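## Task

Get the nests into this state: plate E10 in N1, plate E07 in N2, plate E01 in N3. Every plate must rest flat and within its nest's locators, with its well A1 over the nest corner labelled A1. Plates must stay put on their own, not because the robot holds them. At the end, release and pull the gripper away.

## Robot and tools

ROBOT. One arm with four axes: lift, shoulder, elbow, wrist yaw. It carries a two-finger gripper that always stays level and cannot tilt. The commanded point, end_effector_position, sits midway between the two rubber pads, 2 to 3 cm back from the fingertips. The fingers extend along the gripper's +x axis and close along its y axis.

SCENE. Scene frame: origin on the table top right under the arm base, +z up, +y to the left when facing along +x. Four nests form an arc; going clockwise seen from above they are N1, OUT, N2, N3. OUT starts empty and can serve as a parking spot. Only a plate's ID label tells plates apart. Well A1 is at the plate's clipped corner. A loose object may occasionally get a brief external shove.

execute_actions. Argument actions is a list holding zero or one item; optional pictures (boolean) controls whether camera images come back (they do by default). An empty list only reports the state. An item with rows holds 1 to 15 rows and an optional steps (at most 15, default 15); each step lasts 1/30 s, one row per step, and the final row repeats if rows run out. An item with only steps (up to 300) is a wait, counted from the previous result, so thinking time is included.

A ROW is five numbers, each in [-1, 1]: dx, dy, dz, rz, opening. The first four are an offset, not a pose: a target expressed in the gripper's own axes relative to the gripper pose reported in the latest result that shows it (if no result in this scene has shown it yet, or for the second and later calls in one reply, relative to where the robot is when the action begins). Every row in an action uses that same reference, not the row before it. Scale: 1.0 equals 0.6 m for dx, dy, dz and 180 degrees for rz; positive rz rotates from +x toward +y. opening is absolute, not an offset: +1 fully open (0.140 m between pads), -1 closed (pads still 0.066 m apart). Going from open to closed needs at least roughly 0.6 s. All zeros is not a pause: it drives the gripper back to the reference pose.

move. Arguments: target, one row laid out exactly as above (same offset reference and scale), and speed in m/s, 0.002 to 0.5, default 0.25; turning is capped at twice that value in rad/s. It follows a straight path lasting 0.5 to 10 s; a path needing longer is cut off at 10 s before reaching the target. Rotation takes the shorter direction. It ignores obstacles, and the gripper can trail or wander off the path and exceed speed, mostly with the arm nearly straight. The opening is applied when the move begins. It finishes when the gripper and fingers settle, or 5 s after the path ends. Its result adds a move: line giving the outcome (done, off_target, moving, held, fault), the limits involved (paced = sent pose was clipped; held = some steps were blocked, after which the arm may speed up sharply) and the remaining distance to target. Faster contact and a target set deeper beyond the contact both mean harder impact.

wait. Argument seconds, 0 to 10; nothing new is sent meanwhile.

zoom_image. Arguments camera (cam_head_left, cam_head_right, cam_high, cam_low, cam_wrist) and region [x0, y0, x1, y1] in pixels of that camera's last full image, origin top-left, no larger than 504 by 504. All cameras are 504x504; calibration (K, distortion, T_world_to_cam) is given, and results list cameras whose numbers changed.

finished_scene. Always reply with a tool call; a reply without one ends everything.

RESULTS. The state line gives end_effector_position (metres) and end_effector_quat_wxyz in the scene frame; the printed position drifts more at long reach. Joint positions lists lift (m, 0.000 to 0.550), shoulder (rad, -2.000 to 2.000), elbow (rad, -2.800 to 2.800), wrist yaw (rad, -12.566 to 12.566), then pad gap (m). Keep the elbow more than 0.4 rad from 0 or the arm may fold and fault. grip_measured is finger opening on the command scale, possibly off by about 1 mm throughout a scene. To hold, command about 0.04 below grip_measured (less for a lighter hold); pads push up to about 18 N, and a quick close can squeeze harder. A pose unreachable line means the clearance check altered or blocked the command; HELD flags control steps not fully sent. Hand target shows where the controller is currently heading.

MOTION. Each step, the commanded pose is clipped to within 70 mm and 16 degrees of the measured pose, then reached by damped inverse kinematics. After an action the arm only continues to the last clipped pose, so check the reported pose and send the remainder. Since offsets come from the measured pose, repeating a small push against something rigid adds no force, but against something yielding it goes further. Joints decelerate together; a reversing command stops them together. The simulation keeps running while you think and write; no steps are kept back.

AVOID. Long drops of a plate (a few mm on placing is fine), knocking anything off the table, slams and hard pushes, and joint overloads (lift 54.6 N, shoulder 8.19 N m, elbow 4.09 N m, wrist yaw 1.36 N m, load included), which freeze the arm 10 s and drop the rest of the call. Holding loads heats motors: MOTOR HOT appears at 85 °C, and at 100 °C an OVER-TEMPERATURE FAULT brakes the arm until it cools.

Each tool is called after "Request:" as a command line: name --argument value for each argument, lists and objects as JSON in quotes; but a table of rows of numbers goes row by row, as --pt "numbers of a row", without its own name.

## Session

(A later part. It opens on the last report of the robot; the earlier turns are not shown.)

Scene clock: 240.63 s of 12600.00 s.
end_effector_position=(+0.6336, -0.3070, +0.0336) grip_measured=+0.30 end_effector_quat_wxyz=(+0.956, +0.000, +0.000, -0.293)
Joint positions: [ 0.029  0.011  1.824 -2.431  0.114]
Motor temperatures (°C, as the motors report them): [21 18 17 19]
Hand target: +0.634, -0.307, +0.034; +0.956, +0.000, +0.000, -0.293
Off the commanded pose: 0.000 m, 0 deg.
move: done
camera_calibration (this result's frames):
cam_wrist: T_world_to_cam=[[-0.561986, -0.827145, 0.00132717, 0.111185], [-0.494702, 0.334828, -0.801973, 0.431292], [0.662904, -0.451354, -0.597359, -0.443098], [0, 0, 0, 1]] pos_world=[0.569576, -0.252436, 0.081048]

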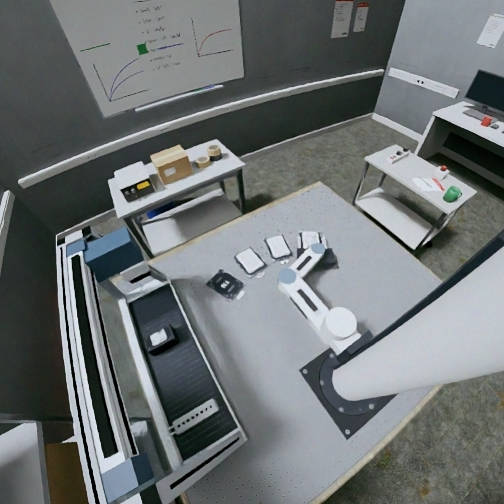

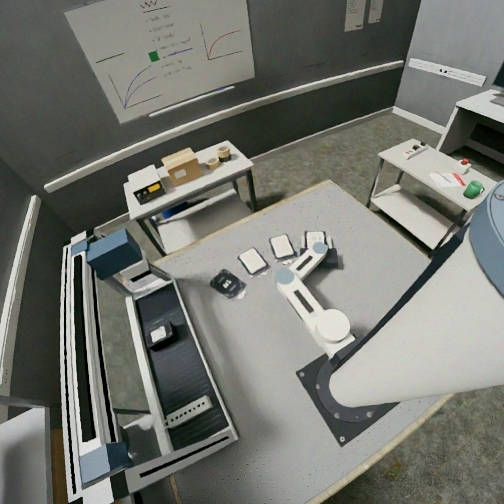

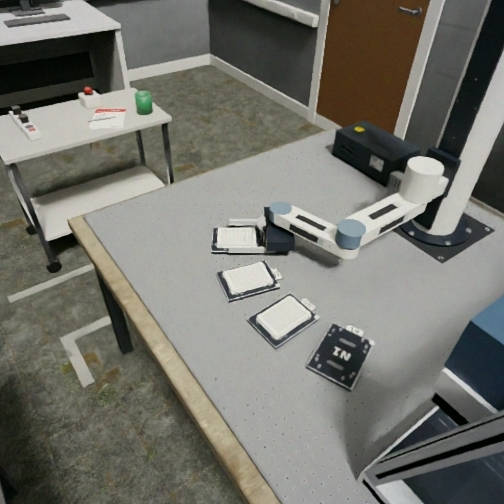

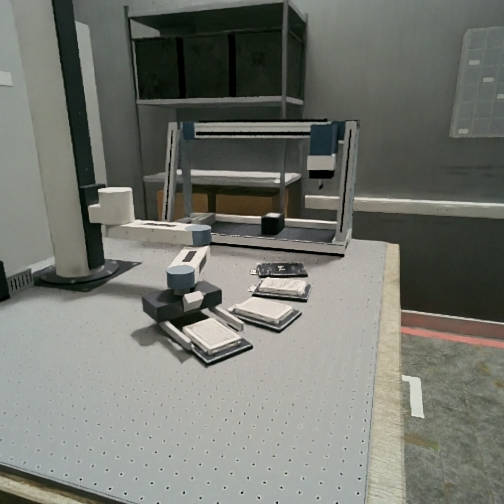

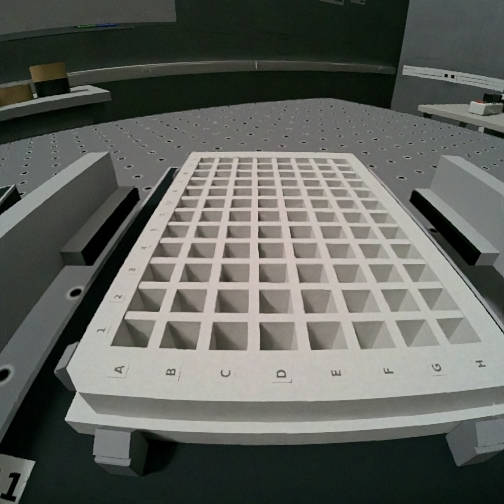

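Request:
move --target '[0.0017,0,0,0,-0.6]' --speed 0.05

Request:
move --target '[0,0,0.095,0,-0.6]' --speed 0.15

Request:
move --target '[-0.4475,0.75,0,0.3146,-0.6]'

Scene clock: 248.93 s of 12600.00 s.
end_effector_position=(+0.6344, -0.3074, +0.0336) grip_measured=-0.55 end_effector_quat_wxyz=(+0.956, +0.000, +0.000, -0.293)
Joint positions: [ 0.029  0.009  1.83  -2.434  0.083]
Motor temperatures (°C, as the motors report them): [21 18 17 19]
Hand target: +0.634, -0.308, +0.034; +0.956, +0.000, +0.000, -0.293
Off the commanded pose: 0.000 m, 0 deg.
After step 90, 4.60 s passed at rest.
move: done
camera_calibration (this result's frames):
cam_wrist: T_world_to_cam=[[-0.561747, -0.827308, 0.00132717, 0.111057], [-0.494799, 0.334685, -0.801973, 0.431871], [0.663034, -0.451163, -0.597359, -0.443874], [0, 0, 0, 1]] pos_world=[0.570379, -0.252921, 0.0810492]

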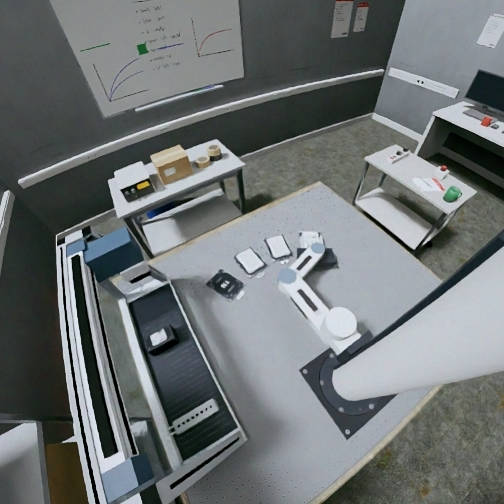

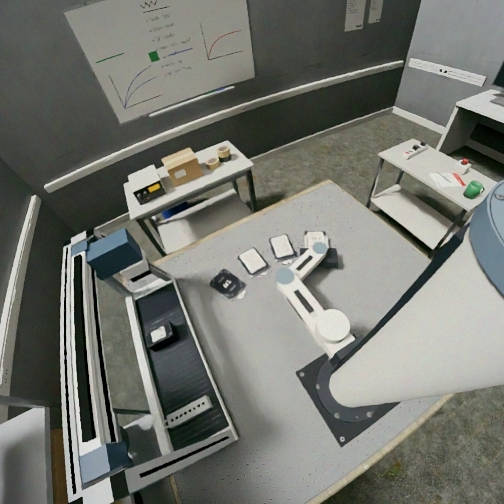

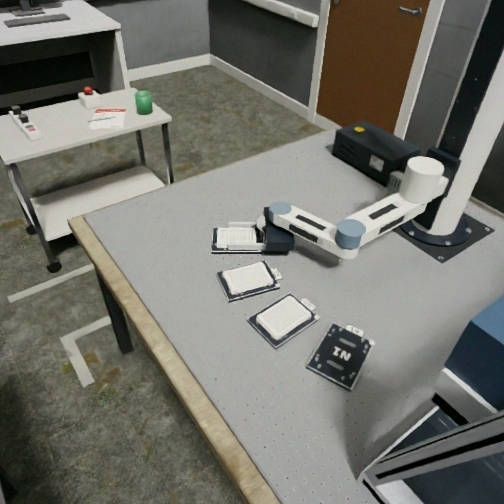

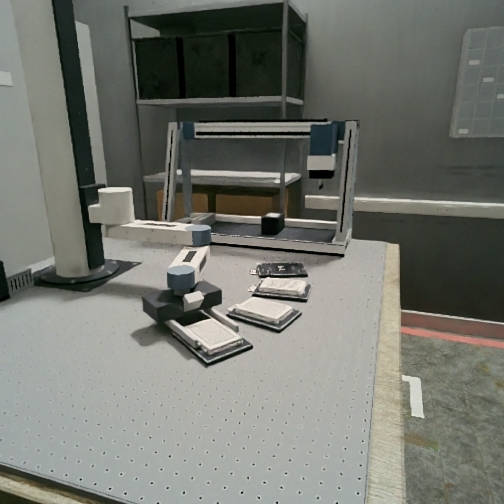

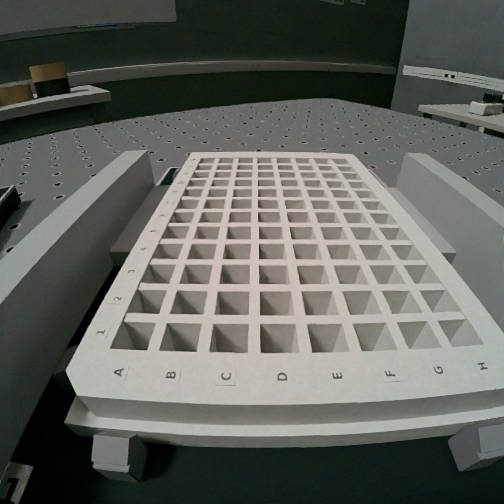

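Scene clock: 249.67 s of 12600.00 s.
end_effector_position=(+0.6344, -0.3074, +0.0906) grip_measured=-0.55 end_effector_quat_wxyz=(+0.956, +0.000, +0.000, -0.293)
Joint positions: [ 0.086  0.009  1.83  -2.434  0.083]
Motor temperatures (°C, as the motors report them): [21 18 17 19]
Hand target: +0.634, -0.307, +0.091; +0.956, +0.000, +0.000, -0.293
Off the commanded pose: 0.000 m, 0 deg.
move: done
camera_calibration (this result's frames):
cam_wrist: T_world_to_cam=[[-0.561696, -0.827343, 0.00132717, 0.11097], [-0.49482, 0.334654, -0.801973, 0.477611], [0.663062, -0.451121, -0.597359, -0.409813], [0, 0, 0, 1]] pos_world=[0.570394, -0.252899, 0.138078]

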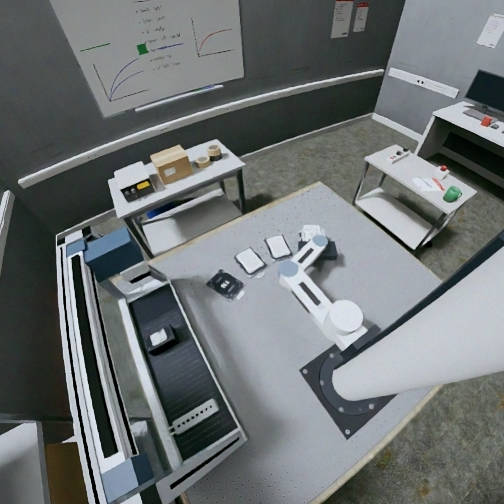

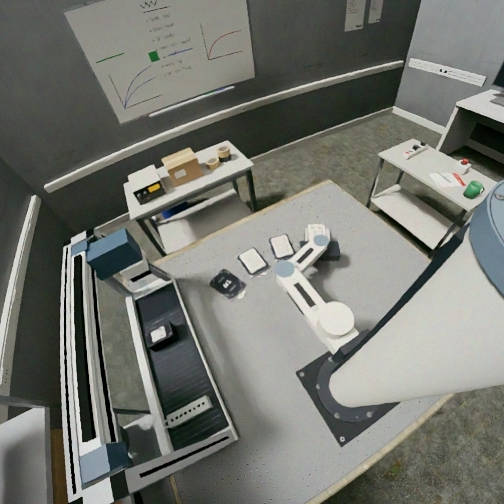

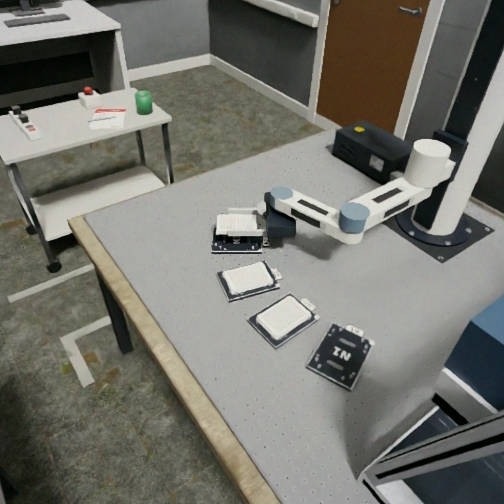

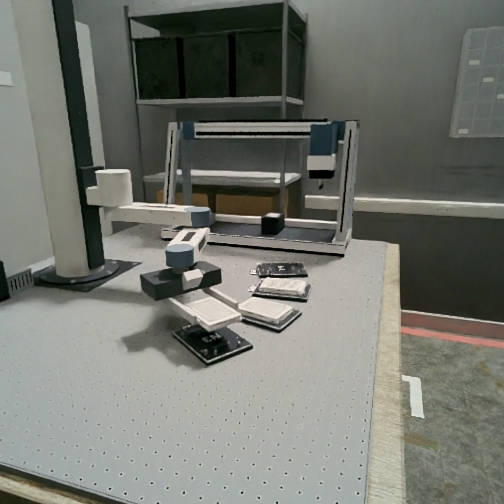

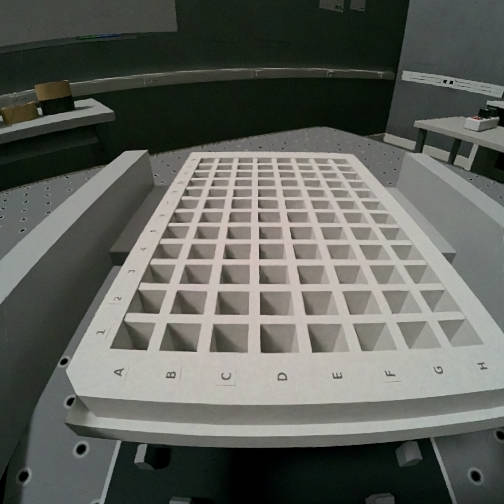

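Scene clock: 252.10 s of 12600.00 s.
end_effector_position=(+0.6645, +0.2159, +0.0906) grip_measured=-0.55 end_effector_quat_wxyz=(+0.981, +0.000, +0.000, +0.196)
Joint positions: [ 0.086  1.067  1.72  -2.394  0.083]
Motor temperatures (°C, as the motors report them): [21 18 17 19]
Hand target: +0.665, +0.216, +0.091; +0.981, +0.000, +0.000, +0.195
Off the commanded pose: 0.000 m, 0 deg.
move: done
camera_calibration (this result's frames):
cam_wrist: T_world_to_cam=[[0.382539, -0.923938, 0.00132717, -0.0457746], [-0.551517, -0.229497, -0.801973, 0.47681], [0.741278, 0.306054, -0.597359, -0.409099], [0, 0, 0, 1]] pos_world=[0.583735, 0.19234, 0.13807]

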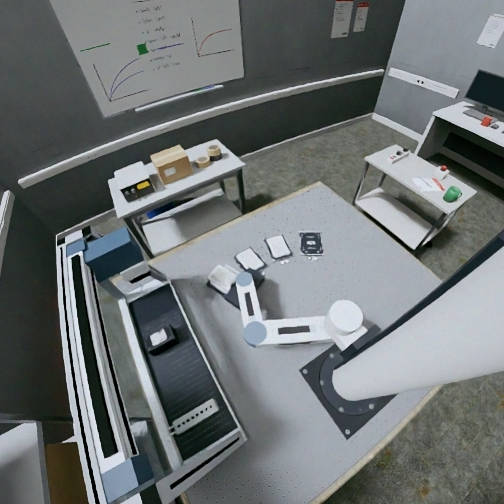

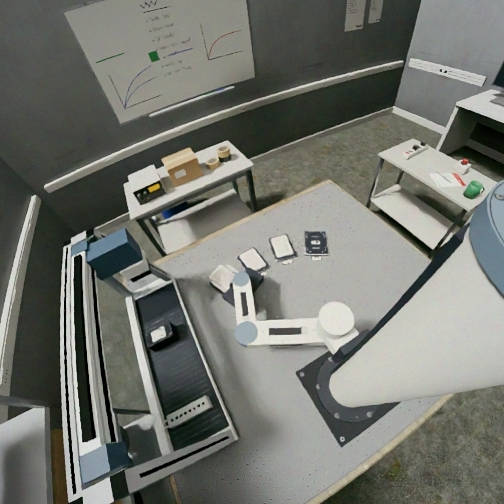

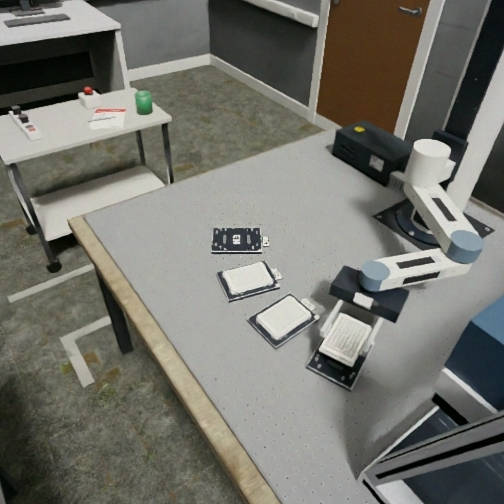

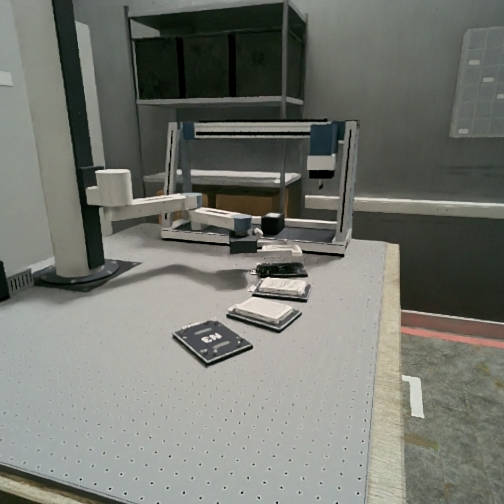

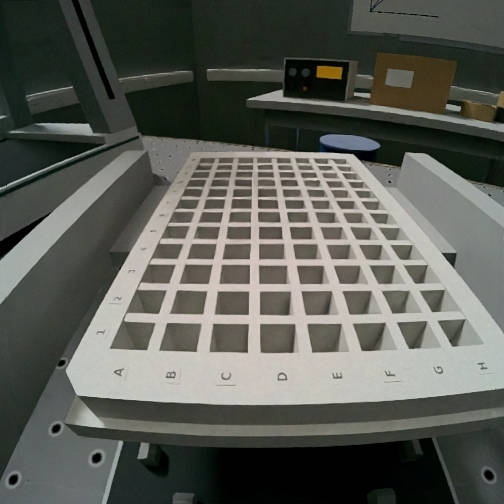

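Request:
move --target '[0.0016,-0.0014,0,-0.001,-0.6]' --speed 0.05

Request:
move --target '[0,0,-0.0945,0,-0.6]' --speed 0.05

Scene clock: 257.97 s of 12600.00 s.
end_effector_position=(+0.6656, +0.2156, +0.0906) grip_measured=-0.55 end_effector_quat_wxyz=(+0.981, +0.000, +0.000, +0.194)
Joint positions: [ 0.086  1.064  1.726 -2.399  0.083]
Motor temperatures (°C, as the motors report them): [21 18 17 19]
Hand target: +0.666, +0.215, +0.091; +0.981, +0.000, +0.000, +0.194
Off the commanded pose: 0.000 m, 0 deg.
After step 90, 2.17 s passed at rest.
move: done
camera_calibration (this result's frames):
cam_wrist: T_world_to_cam=[[0.379941, -0.92501, 0.00132717, -0.0445658], [-0.55216, -0.227946, -0.801973, 0.477463], [0.742135, 0.303969, -0.597359, -0.409973], [0, 0, 0, 1]] pos_world=[0.584824, 0.192231, 0.13807]

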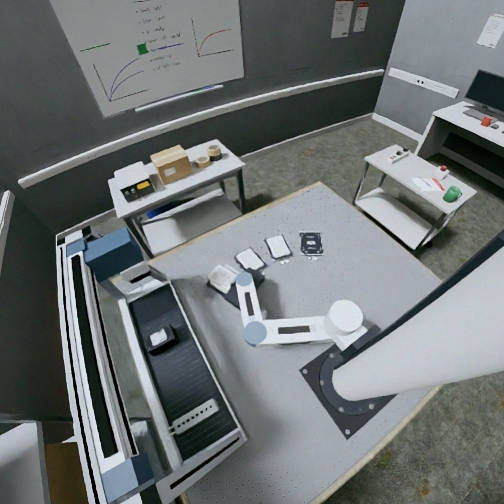

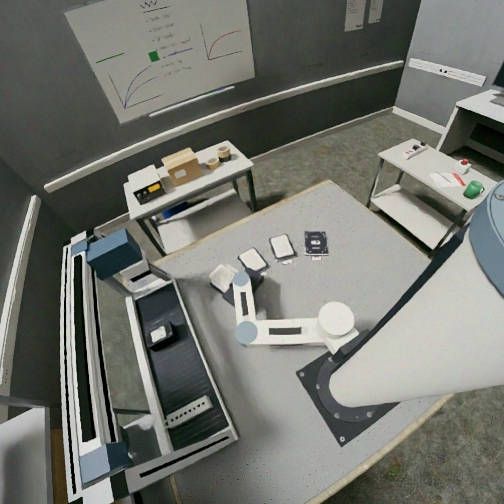

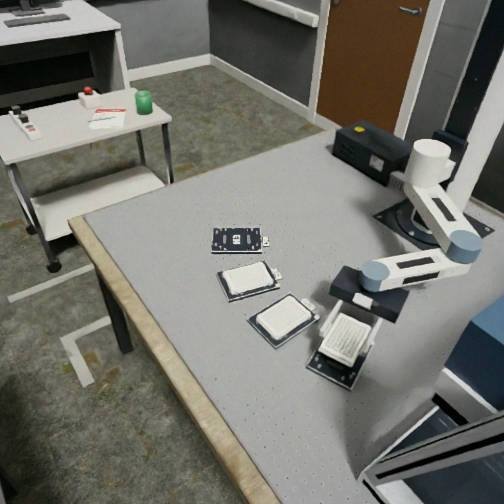

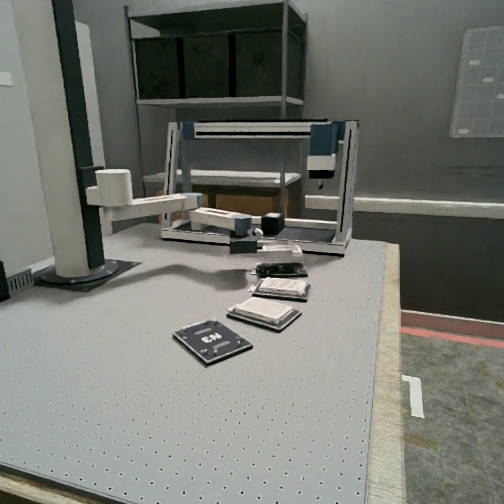

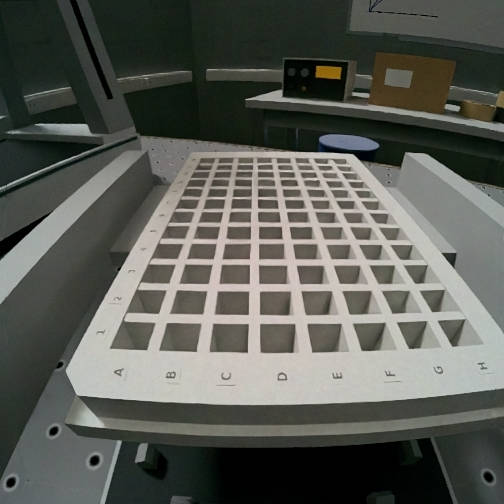

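Scene clock: 259.37 s of 12600.00 s.
end_effector_position=(+0.6656, +0.2155, +0.0338) grip_measured=-0.55 end_effector_quat_wxyz=(+0.981, +0.000, +0.000, +0.194)
Joint positions: [ 0.029  1.064  1.726 -2.399  0.083]
Motor temperatures (°C, as the motors report them): [21 18 17 19]
Hand target: +0.666, +0.216, +0.034; +0.981, +0.000, +0.000, +0.194
Off the commanded pose: 0.000 m, 0 deg.
move: done
camera_calibration (this result's frames):
cam_wrist: T_world_to_cam=[[0.379925, -0.925016, 0.00132717, -0.0444829], [-0.552164, -0.227936, -0.801973, 0.431947], [0.74214, 0.303956, -0.597359, -0.443873], [0, 0, 0, 1]] pos_world=[0.584822, 0.192227, 0.0813175]

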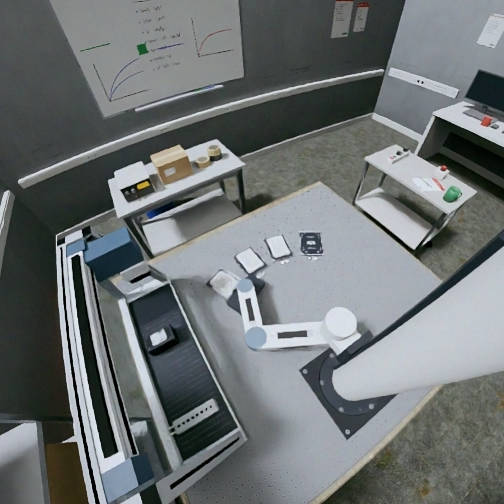

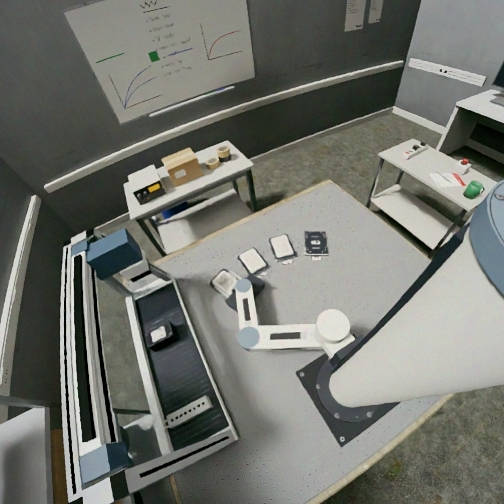

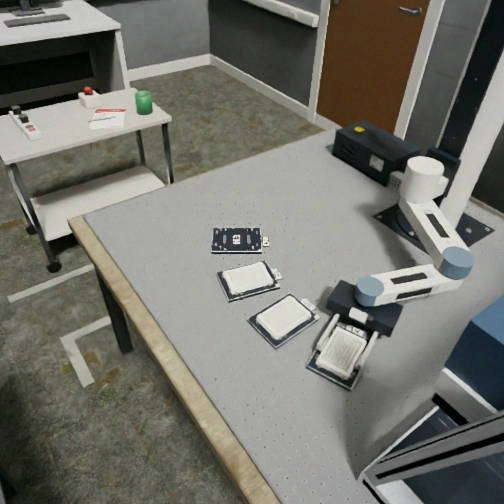

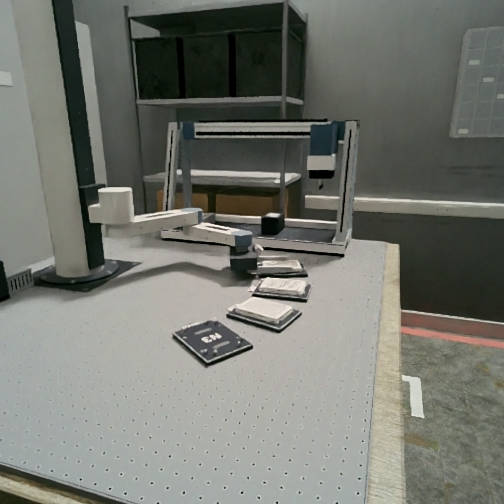

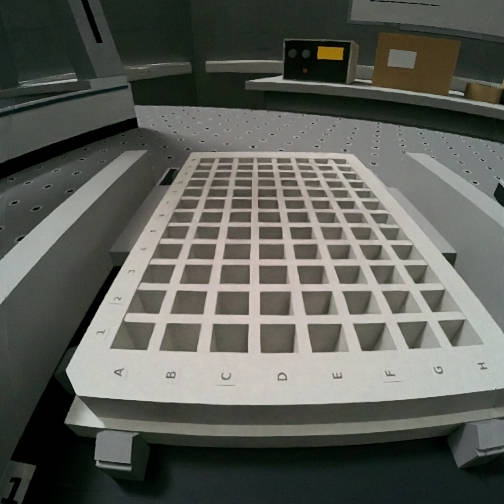

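Request:
move --target '[0,0,0,0,0.3]'

Request:
move --target '[0,0,0.08,0,0.3]'

Request:
move --target '[-0.033,-0.3008,0,-0.1054,0.3]'

Request:
move --target '[0,0,-0.08,0,0.3]' --speed 0.12

Scene clock: 266.33 s of 12600.00 s.
end_effector_position=(+0.6656, +0.2155, +0.0338) grip_measured=+0.30 end_effector_quat_wxyz=(+0.981, +0.000, +0.000, +0.194)
Joint positions: [ 0.029  1.064  1.726 -2.399  0.114]
Motor temperatures (°C, as the motors report them): [21 18 17 19]
Hand target: +0.666, +0.216, +0.034; +0.981, +0.000, +0.000, +0.194
Off the commanded pose: 0.000 m, 0 deg.
After step 90, 3.27 s passed at rest.
move: done
camera_calibration (this result's frames):
cam_wrist: T_world_to_cam=[[0.379925, -0.925017, 0.00132717, -0.0444829], [-0.552164, -0.227936, -0.801973, 0.431948], [0.742141, 0.303956, -0.597359, -0.443872], [0, 0, 0, 1]] pos_world=[0.584822, 0.192227, 0.0813188]

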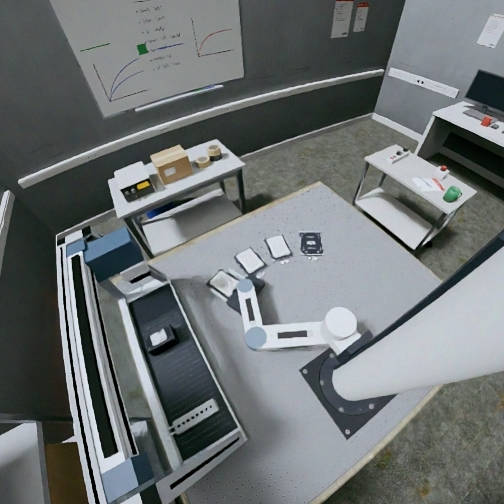

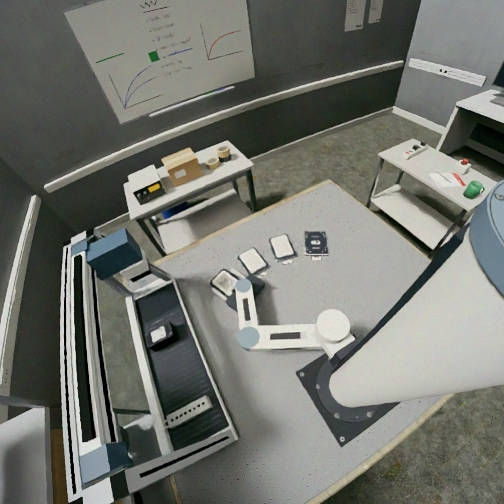

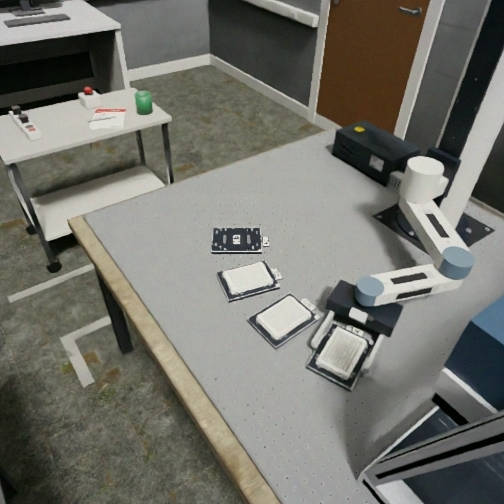

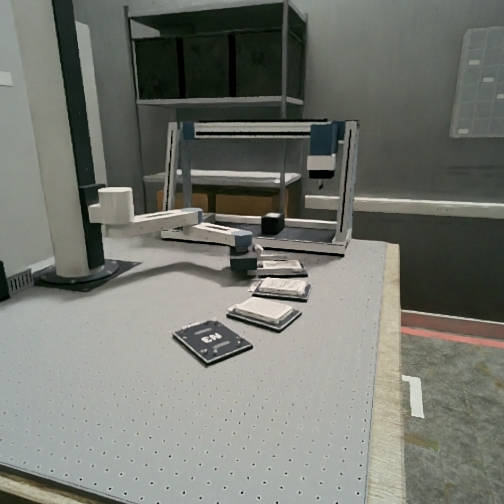

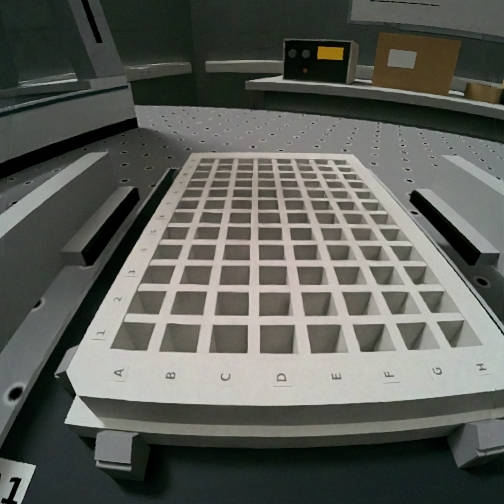

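Scene clock: 267.07 s of 12600.00 s.
end_effector_position=(+0.6656, +0.2156, +0.0819) grip_measured=+0.30 end_effector_quat_wxyz=(+0.981, +0.000, +0.000, +0.194)
Joint positions: [ 0.077  1.064  1.726 -2.399  0.114]
Motor temperatures (°C, as the motors report them): [21 18 17 19]
Hand target: +0.666, +0.216, +0.082; +0.981, +0.000, +0.000, +0.194
Off the commanded pose: 0.000 m, 0 deg.
move: done
camera_calibration (this result's frames):
cam_wrist: T_world_to_cam=[[0.379949, -0.925006, 0.00132717, -0.0445569], [-0.552158, -0.227951, -0.801973, 0.470477], [0.742132, 0.303976, -0.597359, -0.415177], [0, 0, 0, 1]] pos_world=[0.584823, 0.192234, 0.129359]

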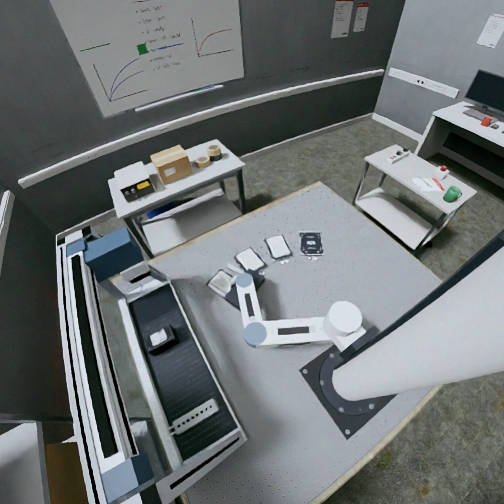

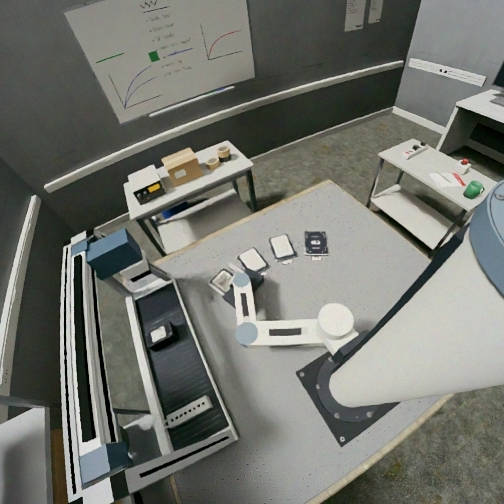

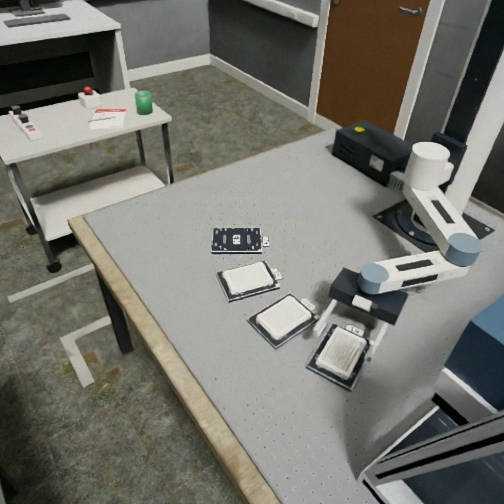

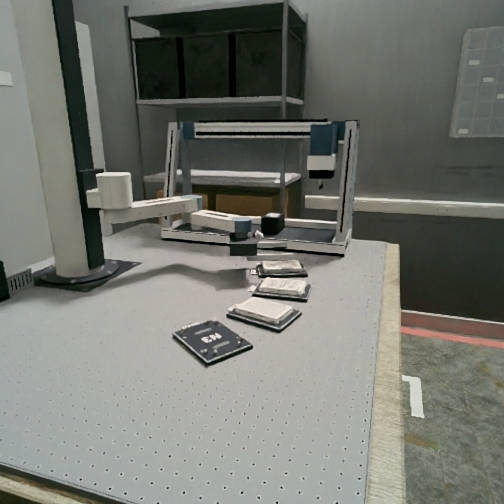

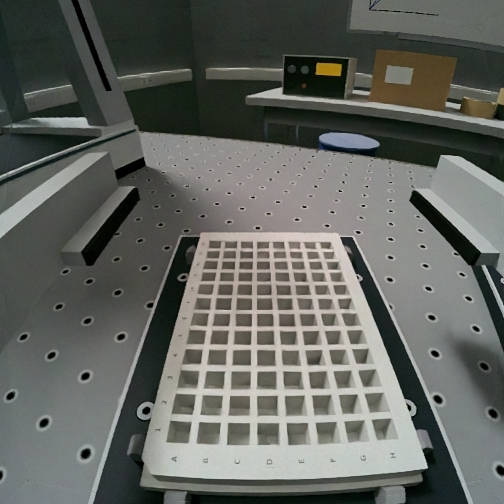

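Scene clock: 268.17 s of 12600.00 s.
end_effector_position=(+0.7161, +0.0410, +0.0819) grip_measured=+0.30 end_effector_quat_wxyz=(+1.000, +0.000, +0.000, +0.030)
Joint positions: [ 0.077  0.706  1.766 -2.412  0.114]
Motor temperatures (°C, as the motors report them): [21 18 17 19]
Hand target: +0.716, +0.041, +0.082; +1.000, +0.000, +0.000, +0.030
Off the commanded pose: 0.000 m, 0 deg.
move: done
camera_calibration (this result's frames):
cam_wrist: T_world_to_cam=[[0.0583469, -0.998295, 0.00132717, 0.00811235], [-0.59628, -0.0359167, -0.801973, 0.482248], [0.800653, 0.0460013, -0.597359, -0.430863], [0, 0, 0, 1]] pos_world=[0.632053, 0.0452395, 0.129359]

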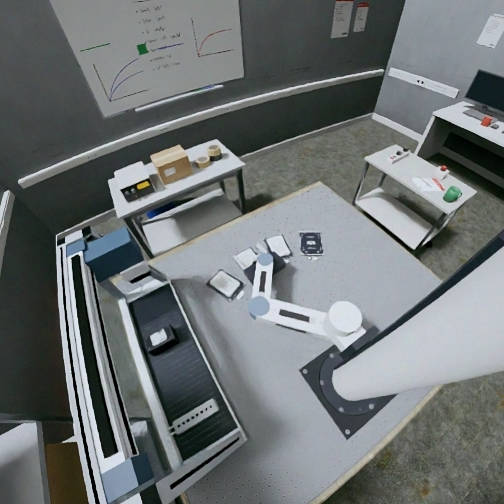

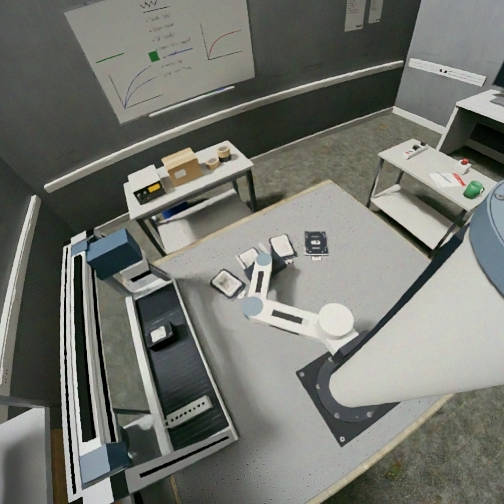

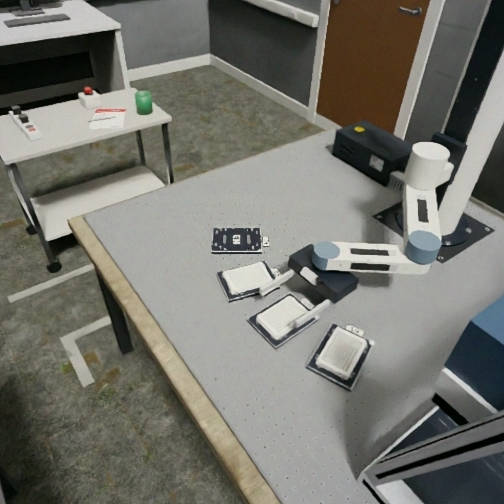

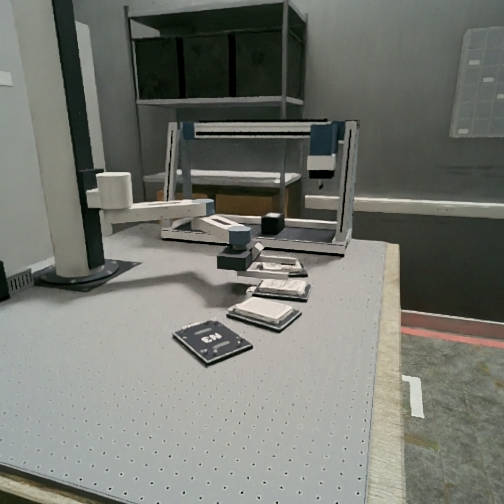

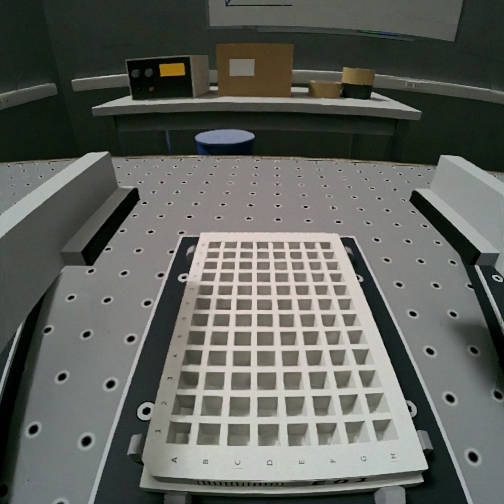

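Scene clock: 268.90 s of 12600.00 s.
end_effector_position=(+0.7160, +0.0410, +0.0338) grip_measured=+0.30 end_effector_quat_wxyz=(+1.000, +0.000, +0.000, +0.030)
Joint positions: [ 0.029  0.706  1.766 -2.412  0.114]
Motor temperatures (°C, as the motors report them): [21 18 17 19]
Hand target: +0.716, +0.041, +0.034; +1.000, +0.000, +0.000, +0.030
Off the commanded pose: 0.000 m, 0 deg.
move: done
camera_calibration (this result's frames):
cam_wrist: T_world_to_cam=[[0.0583017, -0.998298, 0.00132717, 0.00819281], [-0.596282, -0.0358897, -0.801973, 0.443717], [0.800655, 0.045965, -0.597359, -0.459556], [0, 0, 0, 1]] pos_world=[0.632049, 0.0452272, 0.0813185]

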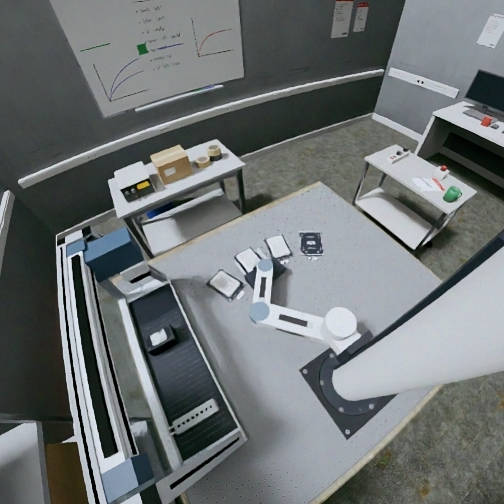

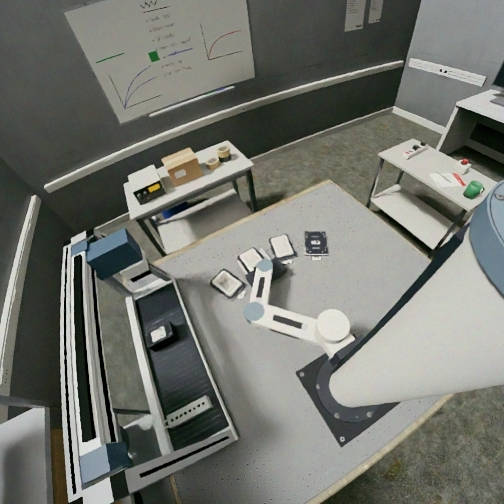

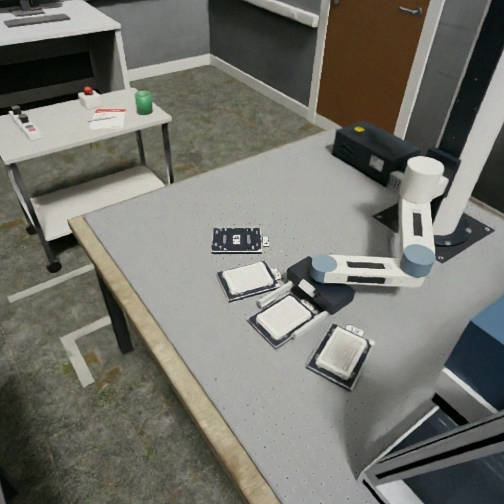

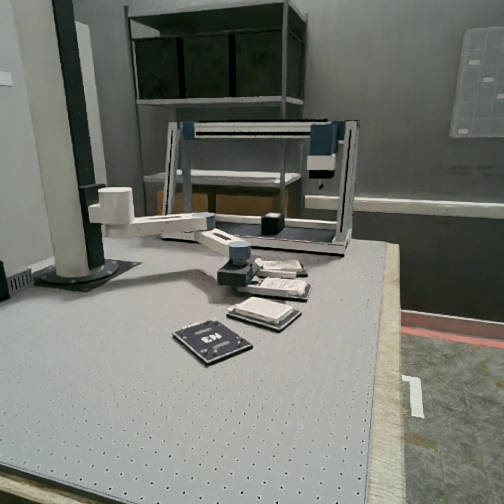

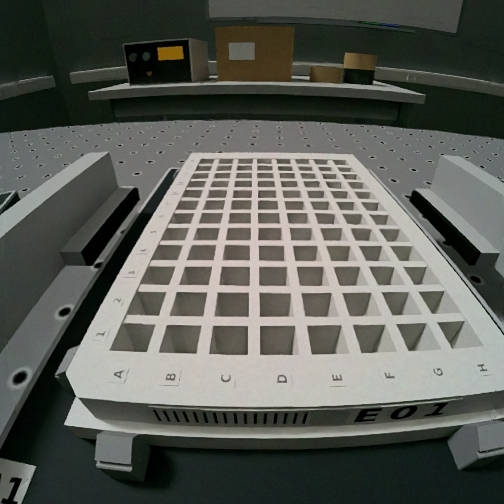

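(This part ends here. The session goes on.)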